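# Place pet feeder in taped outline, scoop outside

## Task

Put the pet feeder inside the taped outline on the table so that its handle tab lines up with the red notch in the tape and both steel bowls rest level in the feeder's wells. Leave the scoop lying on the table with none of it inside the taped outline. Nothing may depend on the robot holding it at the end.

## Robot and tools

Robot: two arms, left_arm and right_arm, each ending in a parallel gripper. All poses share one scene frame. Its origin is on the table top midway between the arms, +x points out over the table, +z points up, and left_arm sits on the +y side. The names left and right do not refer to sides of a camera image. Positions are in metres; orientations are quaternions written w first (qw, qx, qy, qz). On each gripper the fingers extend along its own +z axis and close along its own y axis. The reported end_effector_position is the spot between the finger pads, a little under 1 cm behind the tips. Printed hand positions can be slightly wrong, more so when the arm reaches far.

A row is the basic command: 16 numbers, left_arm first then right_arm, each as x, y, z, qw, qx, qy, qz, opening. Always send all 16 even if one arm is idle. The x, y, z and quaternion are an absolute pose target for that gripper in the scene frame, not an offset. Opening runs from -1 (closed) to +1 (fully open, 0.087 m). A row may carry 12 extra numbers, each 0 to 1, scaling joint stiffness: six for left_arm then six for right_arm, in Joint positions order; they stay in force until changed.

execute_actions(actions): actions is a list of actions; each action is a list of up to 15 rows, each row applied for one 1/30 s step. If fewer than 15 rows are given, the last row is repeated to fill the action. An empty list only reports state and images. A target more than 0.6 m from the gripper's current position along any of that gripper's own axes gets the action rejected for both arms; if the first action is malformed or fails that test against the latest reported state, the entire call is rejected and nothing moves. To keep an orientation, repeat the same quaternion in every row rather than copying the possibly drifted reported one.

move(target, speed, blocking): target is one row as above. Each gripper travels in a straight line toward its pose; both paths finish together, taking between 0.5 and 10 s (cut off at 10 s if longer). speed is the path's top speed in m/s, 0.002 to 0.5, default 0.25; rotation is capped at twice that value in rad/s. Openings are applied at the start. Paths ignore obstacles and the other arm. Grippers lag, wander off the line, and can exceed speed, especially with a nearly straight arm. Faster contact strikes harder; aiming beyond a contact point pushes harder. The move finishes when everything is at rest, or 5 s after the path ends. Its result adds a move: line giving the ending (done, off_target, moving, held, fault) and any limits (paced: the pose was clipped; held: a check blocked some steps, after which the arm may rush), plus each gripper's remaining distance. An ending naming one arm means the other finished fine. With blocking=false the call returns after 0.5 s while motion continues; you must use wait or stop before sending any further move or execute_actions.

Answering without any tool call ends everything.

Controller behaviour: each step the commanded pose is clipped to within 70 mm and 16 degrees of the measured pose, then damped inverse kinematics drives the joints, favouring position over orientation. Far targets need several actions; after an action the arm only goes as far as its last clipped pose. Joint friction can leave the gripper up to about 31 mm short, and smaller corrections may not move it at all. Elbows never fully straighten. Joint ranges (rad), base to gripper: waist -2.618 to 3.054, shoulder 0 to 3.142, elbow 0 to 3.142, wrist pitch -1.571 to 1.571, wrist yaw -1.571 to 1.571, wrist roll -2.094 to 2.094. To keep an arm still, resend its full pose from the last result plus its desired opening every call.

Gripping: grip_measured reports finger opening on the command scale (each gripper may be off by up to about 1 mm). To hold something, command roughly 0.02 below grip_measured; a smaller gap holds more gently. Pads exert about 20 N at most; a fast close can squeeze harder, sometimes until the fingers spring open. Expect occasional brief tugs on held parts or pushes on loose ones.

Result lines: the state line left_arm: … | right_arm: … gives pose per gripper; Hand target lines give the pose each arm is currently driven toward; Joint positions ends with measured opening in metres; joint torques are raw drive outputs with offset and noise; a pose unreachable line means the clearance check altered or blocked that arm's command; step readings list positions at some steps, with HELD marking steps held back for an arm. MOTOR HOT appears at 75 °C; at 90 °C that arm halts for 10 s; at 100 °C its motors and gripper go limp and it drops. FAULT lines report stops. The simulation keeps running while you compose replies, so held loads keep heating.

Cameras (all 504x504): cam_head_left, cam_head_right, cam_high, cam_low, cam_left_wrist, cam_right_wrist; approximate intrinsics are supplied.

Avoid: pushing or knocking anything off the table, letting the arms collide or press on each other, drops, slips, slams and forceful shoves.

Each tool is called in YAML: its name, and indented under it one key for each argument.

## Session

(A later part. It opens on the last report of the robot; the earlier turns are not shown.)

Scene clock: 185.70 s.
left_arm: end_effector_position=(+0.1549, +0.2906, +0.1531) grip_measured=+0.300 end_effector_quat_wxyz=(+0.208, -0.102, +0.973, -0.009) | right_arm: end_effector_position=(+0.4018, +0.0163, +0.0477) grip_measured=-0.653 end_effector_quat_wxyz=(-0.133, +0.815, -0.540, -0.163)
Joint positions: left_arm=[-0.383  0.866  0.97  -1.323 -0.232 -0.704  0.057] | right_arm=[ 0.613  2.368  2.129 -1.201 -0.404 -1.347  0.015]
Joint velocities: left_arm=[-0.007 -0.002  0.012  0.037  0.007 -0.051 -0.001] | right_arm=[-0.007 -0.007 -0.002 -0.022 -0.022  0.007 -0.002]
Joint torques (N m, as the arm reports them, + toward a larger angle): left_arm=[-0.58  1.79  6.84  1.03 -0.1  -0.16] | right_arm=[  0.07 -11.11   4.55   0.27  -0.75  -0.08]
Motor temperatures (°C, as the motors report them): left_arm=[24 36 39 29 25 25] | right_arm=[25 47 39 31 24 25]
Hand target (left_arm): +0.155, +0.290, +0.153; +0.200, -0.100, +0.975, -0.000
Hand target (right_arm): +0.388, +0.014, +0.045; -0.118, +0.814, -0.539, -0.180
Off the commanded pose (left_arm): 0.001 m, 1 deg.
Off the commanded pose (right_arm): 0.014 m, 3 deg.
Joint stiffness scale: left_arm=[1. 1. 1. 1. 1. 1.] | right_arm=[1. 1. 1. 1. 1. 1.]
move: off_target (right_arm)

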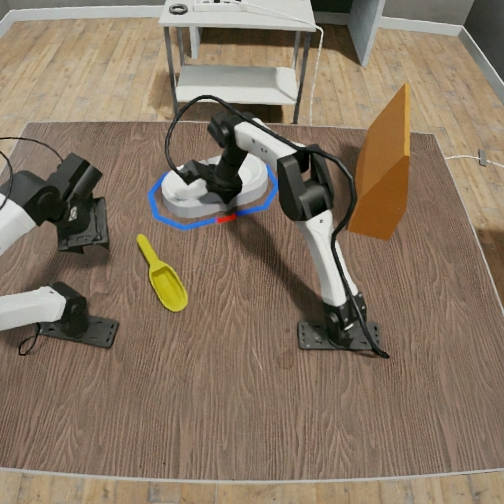

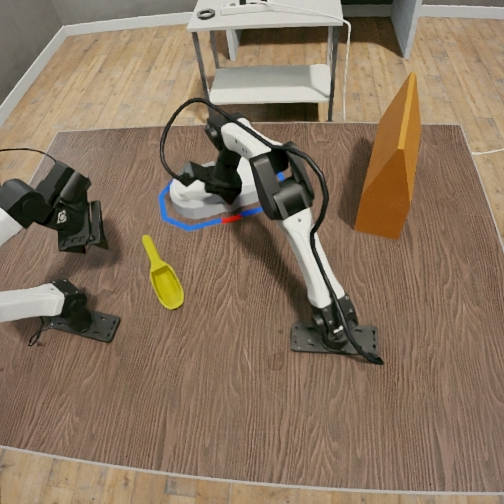

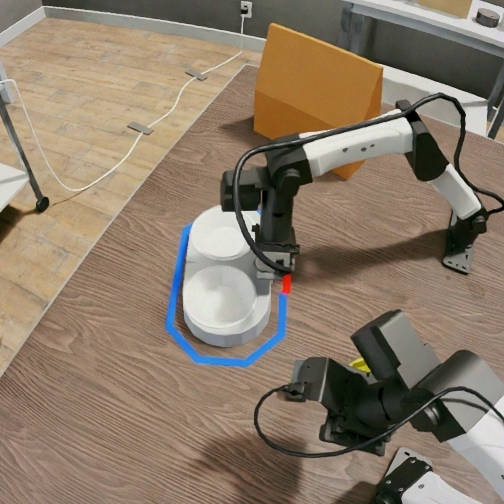

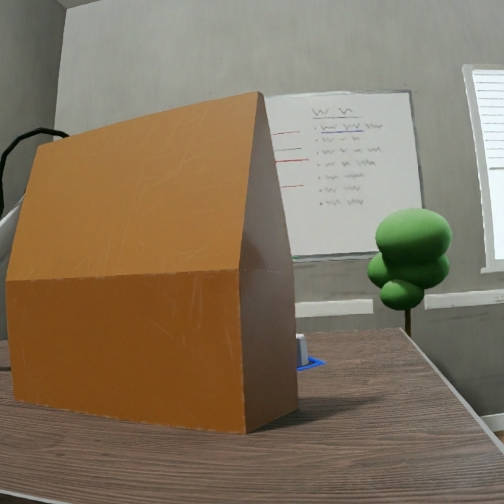

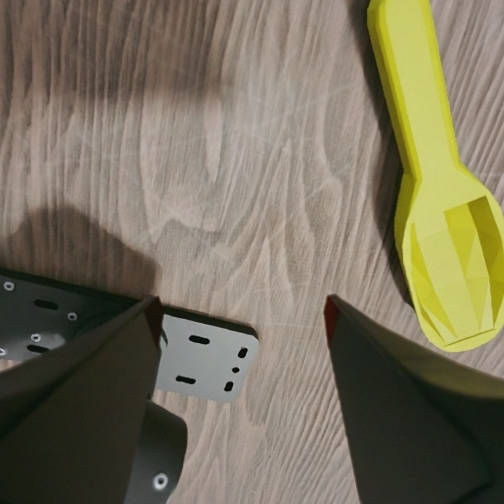

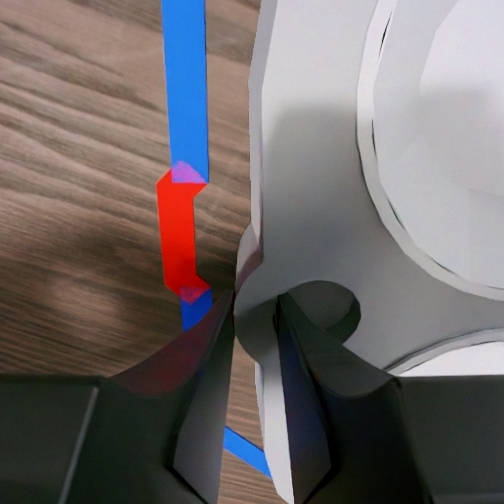

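move:
  target: [0.155,0.29,0.153,0.2,-0.1,0.975,0,0.3,0.382,0.016,0.045,0.119,-0.814,0.539,0.18,-0.69]
  speed: 0.03

Scene clock: 191.93 s.
left_arm: end_effector_position=(+0.1549, +0.2906, +0.1531) grip_measured=+0.300 end_effector_quat_wxyz=(+0.208, -0.102, +0.973, -0.009) | right_arm: end_effector_position=(+0.3993, +0.0150, +0.0479) grip_measured=-0.653 end_effector_quat_wxyz=(-0.136, +0.815, -0.539, -0.163)
Joint positions: left_arm=[-0.383  0.866  0.97  -1.323 -0.232 -0.704  0.057] | right_arm=[ 0.613  2.347  2.092 -1.18  -0.406 -1.347  0.015]
Joint velocities: left_arm=[-0.002 -0.002 -0.017  0.051  0.037  0.022 -0.   ] | right_arm=[ 0.017 -0.007  0.002 -0.007  0.007 -0.037 -0.001]
Joint torques (N m, as the arm reports them, + toward a larger angle): left_arm=[-0.51  1.77  6.88  1.04 -0.07 -0.14] | right_arm=[  1.13 -11.15   4.09   0.28  -0.65   0.02]
Motor temperatures (°C, as the motors report them): left_arm=[24 36 39 29 25 25] | right_arm=[25 49 38 31 25 25]
Hand target (left_arm): +0.155, +0.290, +0.153; +0.200, -0.100, +0.975, -0.000
Hand target (right_arm): +0.383, +0.016, +0.045; -0.119, +0.814, -0.539, -0.180
Off the commanded pose (left_arm): 0.001 m, 1 deg.
Off the commanded pose (right_arm): 0.018 m, 3 deg.
Joint stiffness scale: left_arm=[1. 1. 1. 1. 1. 1.] | right_arm=[1. 1. 1. 1. 1. 1.]
move: off_target (right_arm)

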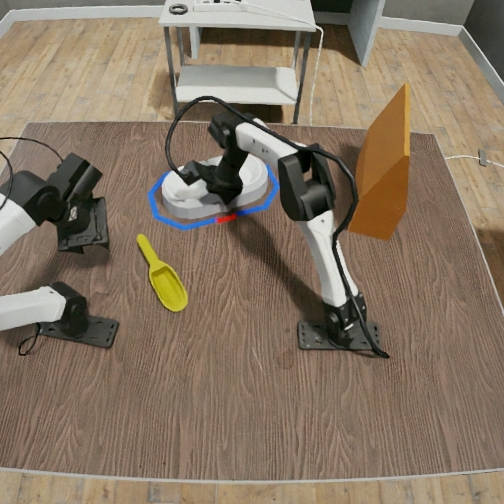

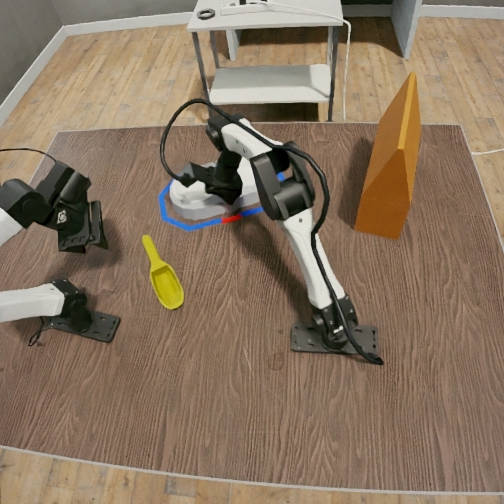

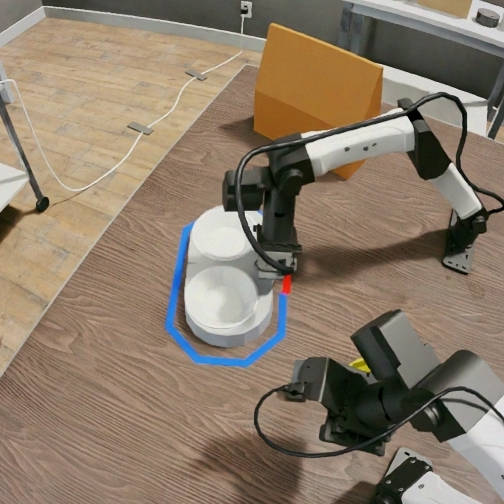

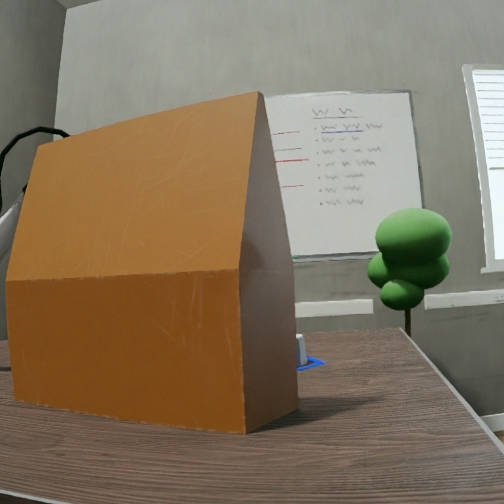

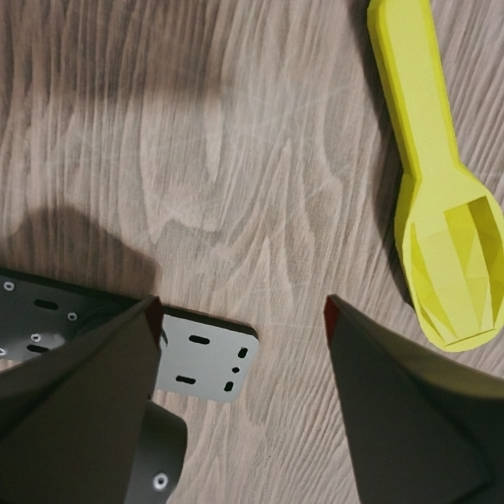

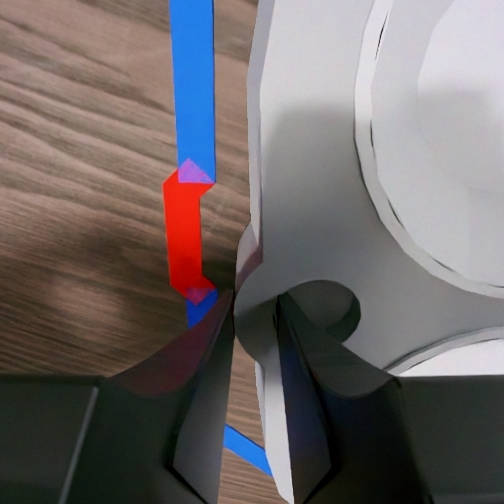

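execute_actions:
  actions:
    - [[0.155,0.29,0.153,0.2,-0.1,0.975,0,0.3,0.399,0.015,0.048,0.136,-0.815,0.539,0.163,-0.69]]
    - [[0.155,0.29,0.153,0.2,-0.1,0.975,0,0.3,0.399,0.015,0.048,0.136,-0.815,0.539,0.163,-0.4]]

move:
  target: [0.155,0.29,0.153,0.2,-0.1,0.975,0,0.3,0.399,0.012,0.14,0.136,-0.815,0.539,0.163,-0.4]
  speed: 0.1

move:
  target: [0.155,0.29,0.153,0.2,-0.1,0.975,0,0.3,0.25,-0.2,0.2,0.136,-0.815,0.539,0.163,-0.4]

Scene clock: 218.10 s.
left_arm: end_effector_position=(+0.1549, +0.2906, +0.1531) grip_measured=+0.300 end_effector_quat_wxyz=(+0.208, -0.102, +0.973, -0.009) | right_arm: end_effector_position=(+0.3978, +0.0146, +0.0481) grip_measured=-0.400 end_effector_quat_wxyz=(-0.134, +0.814, -0.540, -0.165)
Joint positions: left_arm=[-0.383  0.866  0.97  -1.323 -0.232 -0.704  0.057] | right_arm=[ 0.613  2.346  2.091 -1.185 -0.409 -1.346  0.026]
Joint velocities: left_arm=[-0.002  0.002 -0.017 -0.037  0.037 -0.051 -0.001] | right_arm=[ 0.002 -0.017  0.007 -0.051 -0.037 -0.007 -0.   ]
Joint torques (N m, as the arm reports them, + toward a larger angle): left_arm=[-0.51  1.85  6.87  1.   -0.1  -0.11] | right_arm=[  0.19 -10.35   6.75   0.54  -0.39  -0.09]
Motor temperatures (°C, as the motors report them): left_arm=[24 35 40 29 25 25] | right_arm=[25 52 36 30 25 25]
Hand target (left_arm): +0.155, +0.290, +0.153; +0.200, -0.100, +0.975, -0.000
Hand target (right_arm): +0.399, +0.015, +0.048; -0.136, +0.815, -0.539, -0.163
Off the commanded pose (left_arm): 0.001 m, 1 deg.
Off the commanded pose (right_arm): 0.001 m, 0 deg.
Joint stiffness scale: left_arm=[1. 1. 1. 1. 1. 1.] | right_arm=[1. 1. 1. 1. 1. 1.]
Step readings (end_effector_position; steps 1 to 15: 1st action; 16 to 30: 2nd action):
0: left_arm (+0.1549, +0.2906, +0.1531) | right_arm (+0.3992, +0.0150, +0.0478)
1: left_arm (+0.1549, +0.2906, +0.1531) | right_arm (+0.3993, +0.0151, +0.0478)
2: left_arm (+0.1549, +0.2906, +0.1531) | right_arm (+0.3993, +0.0151, +0.0478)
4: left_arm (+0.1549, +0.2906, +0.1531) | right_arm (+0.3993, +0.0151, +0.0478)
8: left_arm (+0.1549, +0.2906, +0.1531) | right_arm (+0.3993, +0.0151, +0.0478)
15: left_arm (+0.1549, +0.2906, +0.1531) | right_arm (+0.3993, +0.0151, +0.0478)
16: left_arm (+0.1549, +0.2906, +0.1531) | right_arm (+0.3986, +0.0148, +0.0477)
17: left_arm (+0.1549, +0.2906, +0.1531) | right_arm (+0.3981, +0.0145, +0.0480)
19: left_arm (+0.1549, +0.2906, +0.1531) | right_arm (+0.3978, +0.0146, +0.0481)
23: left_arm (+0.1549, +0.2906, +0.1531) | right_arm (+0.3978, +0.0146, +0.0481)
30: end_effector_position above

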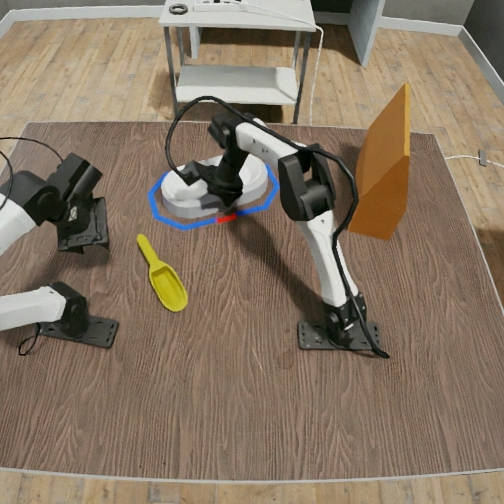

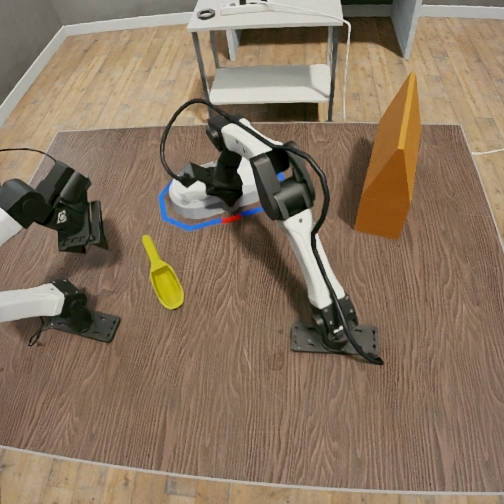

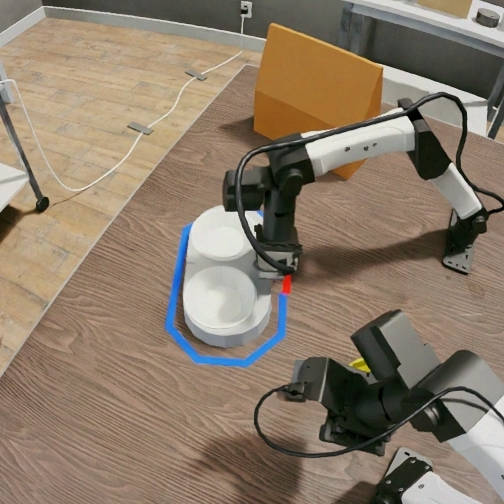

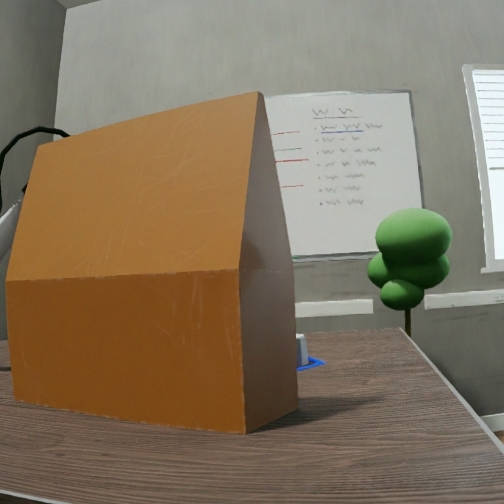

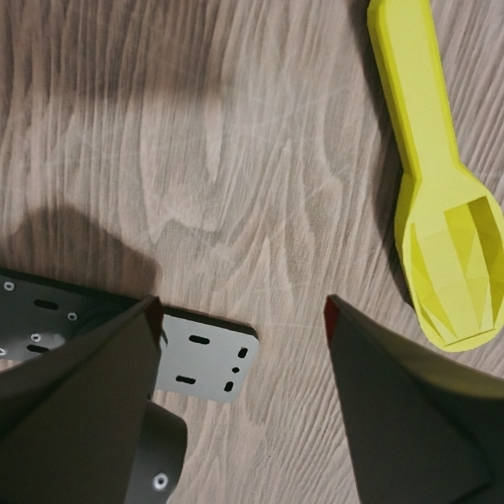

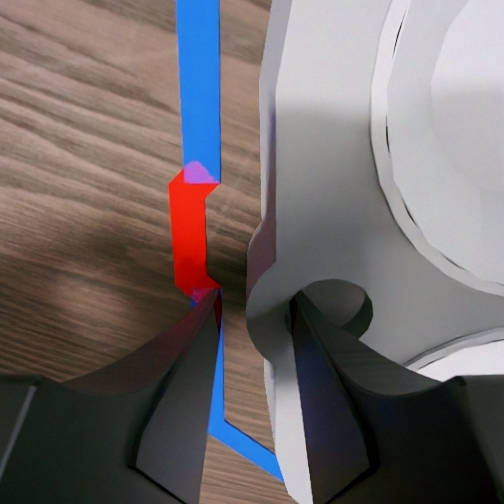

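Scene clock: 219.53 s.
left_arm: end_effector_position=(+0.1549, +0.2906, +0.1531) grip_measured=+0.300 end_effector_quat_wxyz=(+0.208, -0.102, +0.973, -0.009) | right_arm: end_effector_position=(+0.3958, +0.0131, +0.1362) grip_measured=-0.400 end_effector_quat_wxyz=(-0.146, +0.815, -0.537, -0.160)
Joint positions: left_arm=[-0.383  0.866  0.97  -1.323 -0.232 -0.704  0.057] | right_arm=[ 0.613  2.389  2.521 -1.545 -0.409 -1.346  0.026]
Joint velocities: left_arm=[-0.022 -0.007  0.012  0.022  0.007  0.051 -0.001] | right_arm=[-0.012  0.007 -0.002  0.007 -0.081  0.081 -0.   ]
Joint torques (N m, as the arm reports them, + toward a larger angle): left_arm=[-0.37  1.76  6.84  1.03 -0.09 -0.15] | right_arm=[-0.67 -9.73  8.71  0.42 -0.4  -0.01]
Motor temperatures (°C, as the motors report them): left_arm=[24 35 40 29 25 25] | right_arm=[25 52 36 30 25 25]
Hand target (left_arm): +0.155, +0.290, +0.153; +0.200, -0.100, +0.975, -0.000
Hand target (right_arm): +0.398, +0.011, +0.140; -0.148, +0.814, -0.540, -0.158
Off the commanded pose (left_arm): 0.001 m, 1 deg.
Off the commanded pose (right_arm): 0.005 m, 1 deg.
Joint stiffness scale: left_arm=[1. 1. 1. 1. 1. 1.] | right_arm=[1. 1. 1. 1. 1. 1.]
joint sent to its limit (right arm) — the command would take joint 4 (wrist pitch) past its lower limit, so that joint was sent only as far as its limit.
move: done

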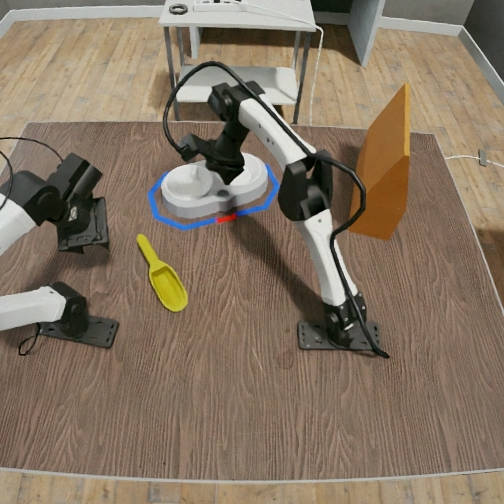

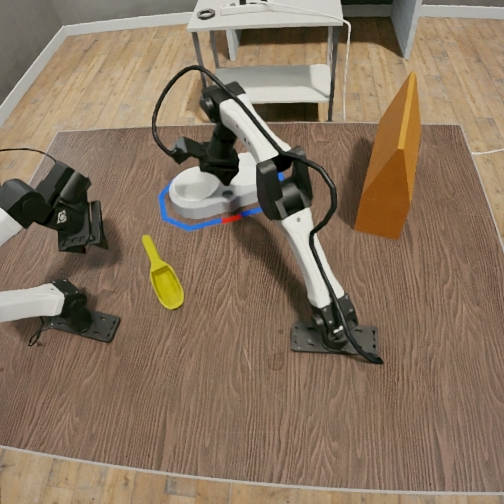

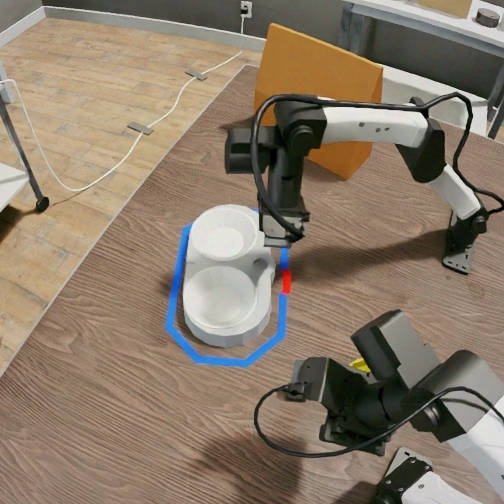

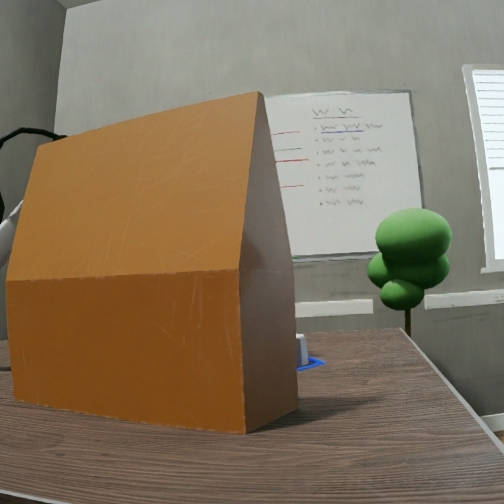

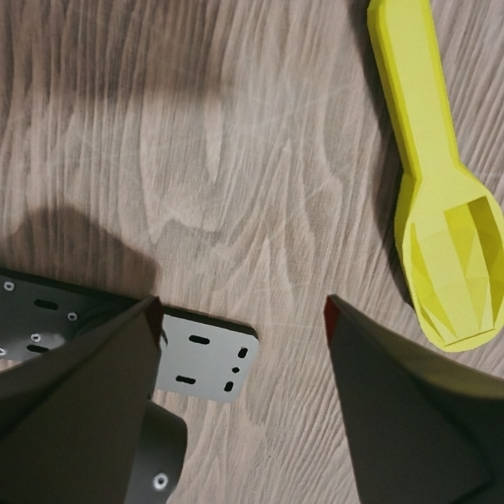

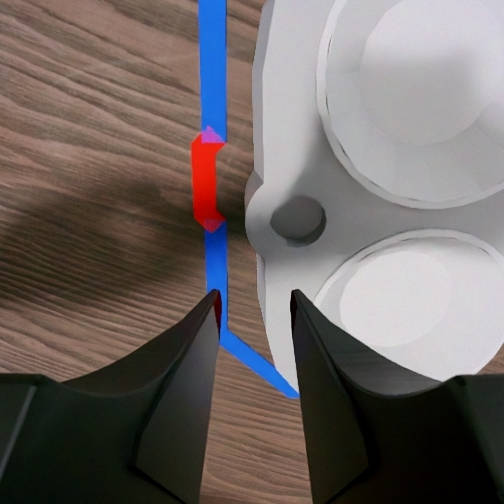

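Scene clock: 221.13 s.
left_arm: end_effector_position=(+0.1549, +0.2906, +0.1531) grip_measured=+0.300 end_effector_quat_wxyz=(+0.208, -0.102, +0.973, -0.009) | right_arm: end_effector_position=(+0.2590, -0.1996, +0.2039) grip_measured=-0.400 end_effector_quat_wxyz=(-0.173, +0.809, -0.551, -0.115)
Joint positions: left_arm=[-0.383  0.866  0.97  -1.323 -0.232 -0.704  0.057] | right_arm=[ 0.223  1.428  1.505 -1.552 -0.408 -1.72   0.026]
Joint velocities: left_arm=[-0.007  0.007 -0.002 -0.037  0.022  0.007  0.   ] | right_arm=[-0.007 -0.002  0.002 -0.081 -0.007  0.007  0.   ]
Joint torques (N m, as the arm reports them, + toward a larger angle): left_arm=[-0.62  1.8   6.89  1.03 -0.13 -0.14] | right_arm=[-0.26 -4.11  4.91  0.36 -0.33 -0.12]
Motor temperatures (°C, as the motors report them): left_arm=[24 35 40 29 25 25] | right_arm=[25 51 36 30 25 25]
Hand target (left_arm): +0.155, +0.290, +0.153; +0.200, -0.100, +0.975, -0.000
Hand target (right_arm): +0.255, -0.204, +0.200; -0.166, +0.810, -0.551, -0.116
Off the commanded pose (left_arm): 0.001 m, 1 deg.
Off the commanded pose (right_arm): 0.010 m, 7 deg.
Joint stiffness scale: left_arm=[1. 1. 1. 1. 1. 1.] | right_arm=[1. 1. 1. 1. 1. 1.]
joint sent to its limit (right arm) — the command would take joint 4 (wrist pitch) past its lower limit, so that joint was sent only as far as its limit.
move: off_target (right_arm)

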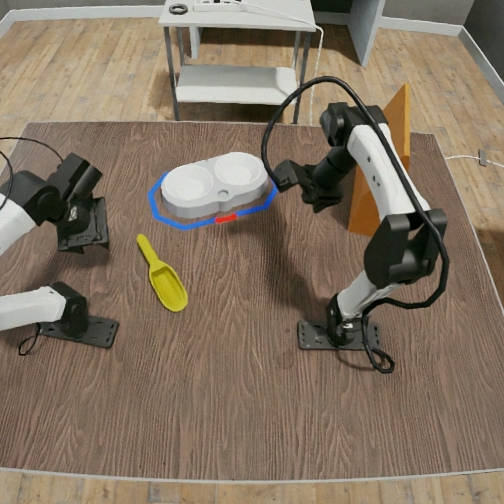

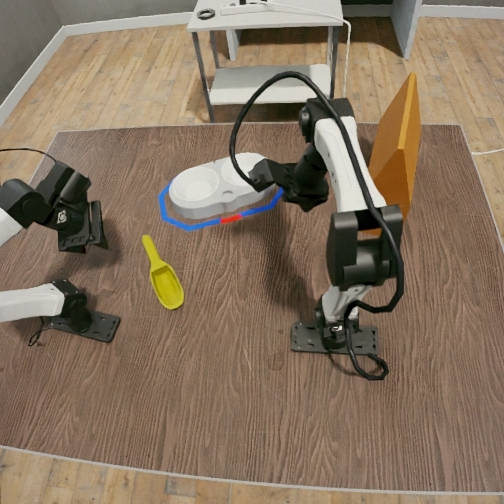

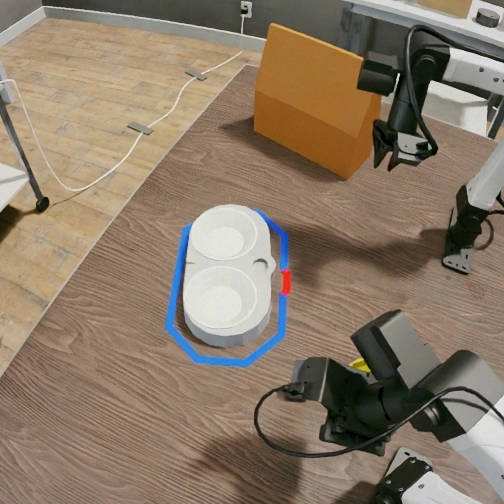

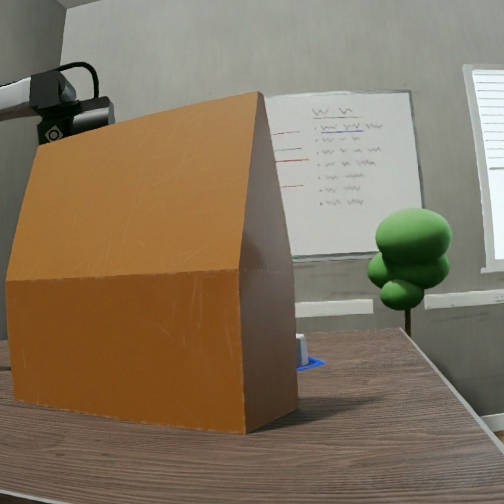

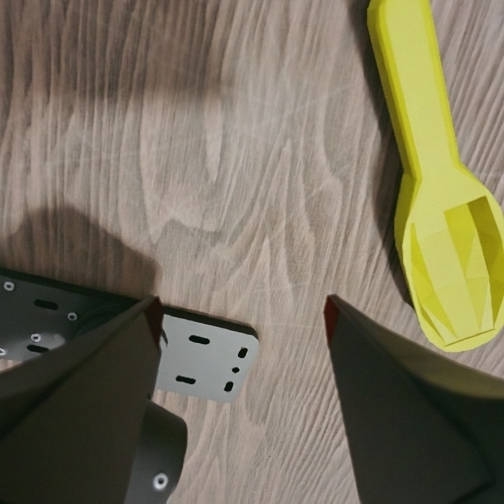

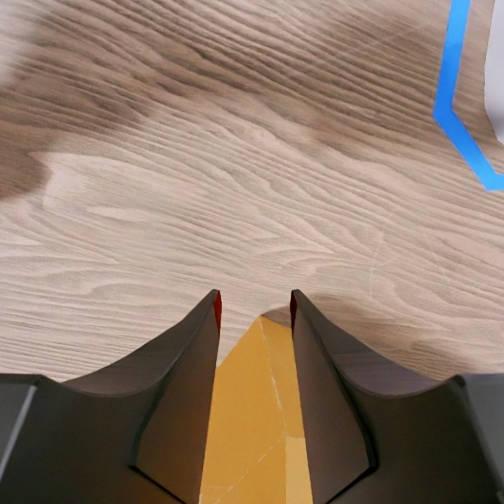

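zoom_image:
  camera: "cam_head_left"
  region: [135,130,295,250]

zoom_image:
  camera: "cam_high"
  region: [150,190,320,380]

Region (135, 130, 295, 250) of cam_head_left's 504x504 image, scaled by 3.150, with more detail than that image has; it fills the top 378 rows of this view, and the rest is white.

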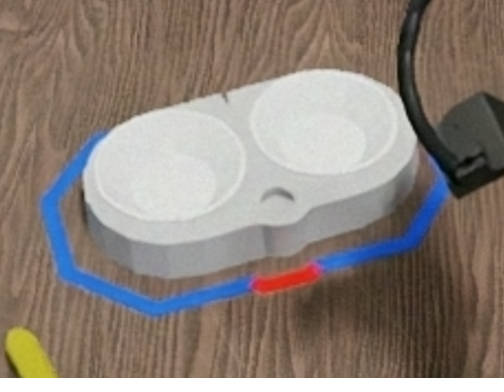

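Region (150, 190, 320, 380) of cam_high's 504x504 image, scaled by 2.653, with more detail than that image has; it fills the left 451 columns of this view, and the rest is white.

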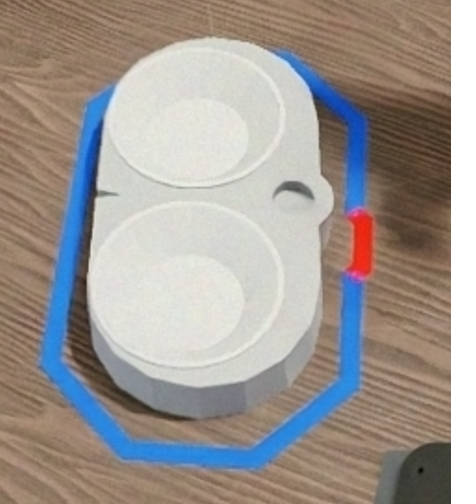

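move:
  target: [0.155,0.29,0.153,0.2,-0.1,0.975,0,0.3,0.41,-0.03,0.34,0.407,0,0.914,0,1]
  speed: 0.4

Scene clock: 246.17 s.
left_arm: end_effector_position=(+0.1549, +0.2906, +0.1531) grip_measured=+0.300 end_effector_quat_wxyz=(+0.208, -0.102, +0.973, -0.009) | right_arm: end_effector_position=(+0.4046, -0.0278, +0.3383) grip_measured=+0.992 end_effector_quat_wxyz=(+0.428, -0.006, +0.903, +0.025)
Joint positions: left_arm=[-0.383  0.866  0.97  -1.323 -0.232 -0.704  0.057] | right_arm=[ 0.742  2.163  2.853 -1.491  0.495  0.507  0.087]
Joint velocities: left_arm=[-0.002  0.002  0.012  0.022  0.007  0.051 -0.001] | right_arm=[ 0.007 -0.027 -0.002 -0.022 -0.051 -0.007 -0.   ]
Joint torques (N m, as the arm reports them, + toward a larger angle): left_arm=[-0.59  1.74  6.86  1.02 -0.11 -0.14] | right_arm=[ 0.3  -7.31  7.81  1.52  0.24  0.05]
Motor temperatures (°C, as the motors report them): left_arm=[24 35 41 29 25 25] | right_arm=[25 42 36 30 24 25]
Hand target (left_arm): +0.155, +0.290, +0.153; +0.200, -0.100, +0.975, -0.000
Hand target (right_arm): +0.404, -0.026, +0.340; +0.433, -0.002, +0.901, +0.025
Off the commanded pose (left_arm): 0.001 m, 1 deg.
Off the commanded pose (right_arm): 0.006 m, 4 deg.
Joint stiffness scale: left_arm=[1. 1. 1. 1. 1. 1.] | right_arm=[1. 1. 1. 1. 1. 1.]
elbow stopped short (right arm): the move would have taken joint 3 (elbow) straighter than the controller allows; a more bent joint 3 avoids this.
move: off_target (right_arm)

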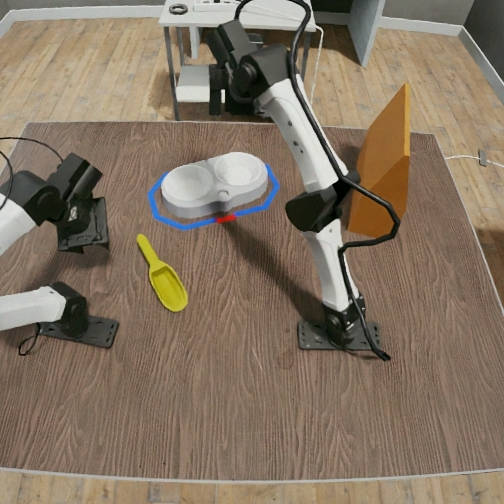

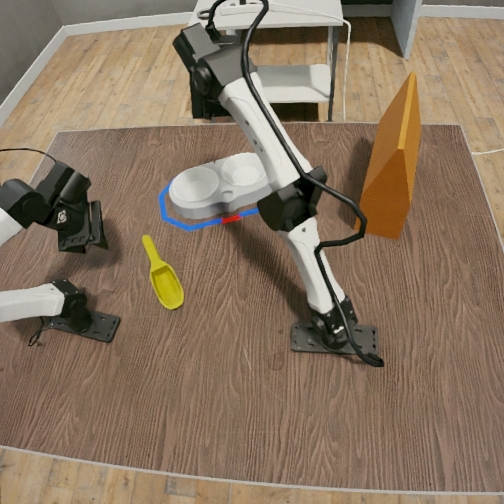

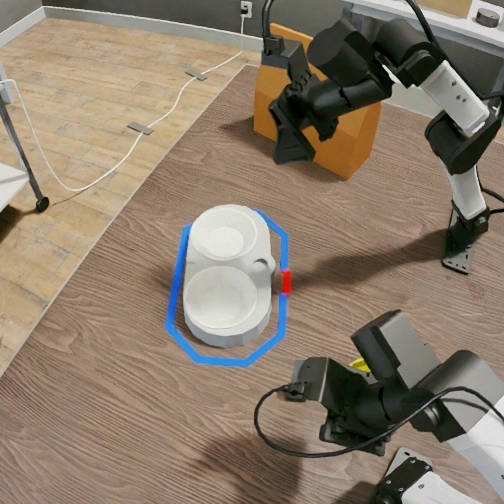

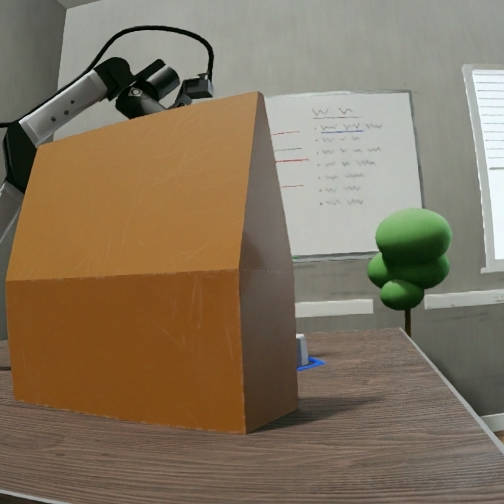

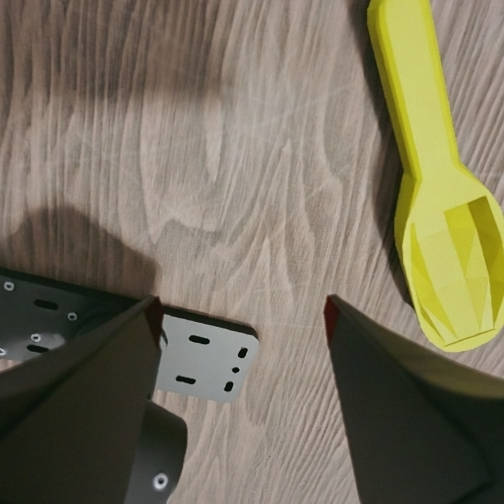

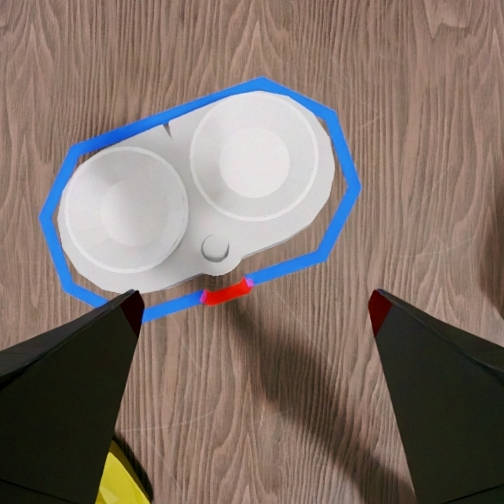

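zoom_image:
  camera: "cam_right_wrist"
  region: [30,60,370,330]

Region (30, 60, 370, 330) of cam_right_wrist's 504x504 image, scaled by 1.482, with more detail than that image has; it fills the top 400 rows of this view, and the rest is white.

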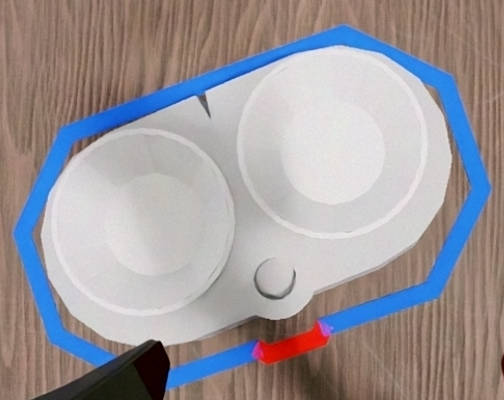

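finished_scene:
  scene: 2

The scene is finished: the task was done.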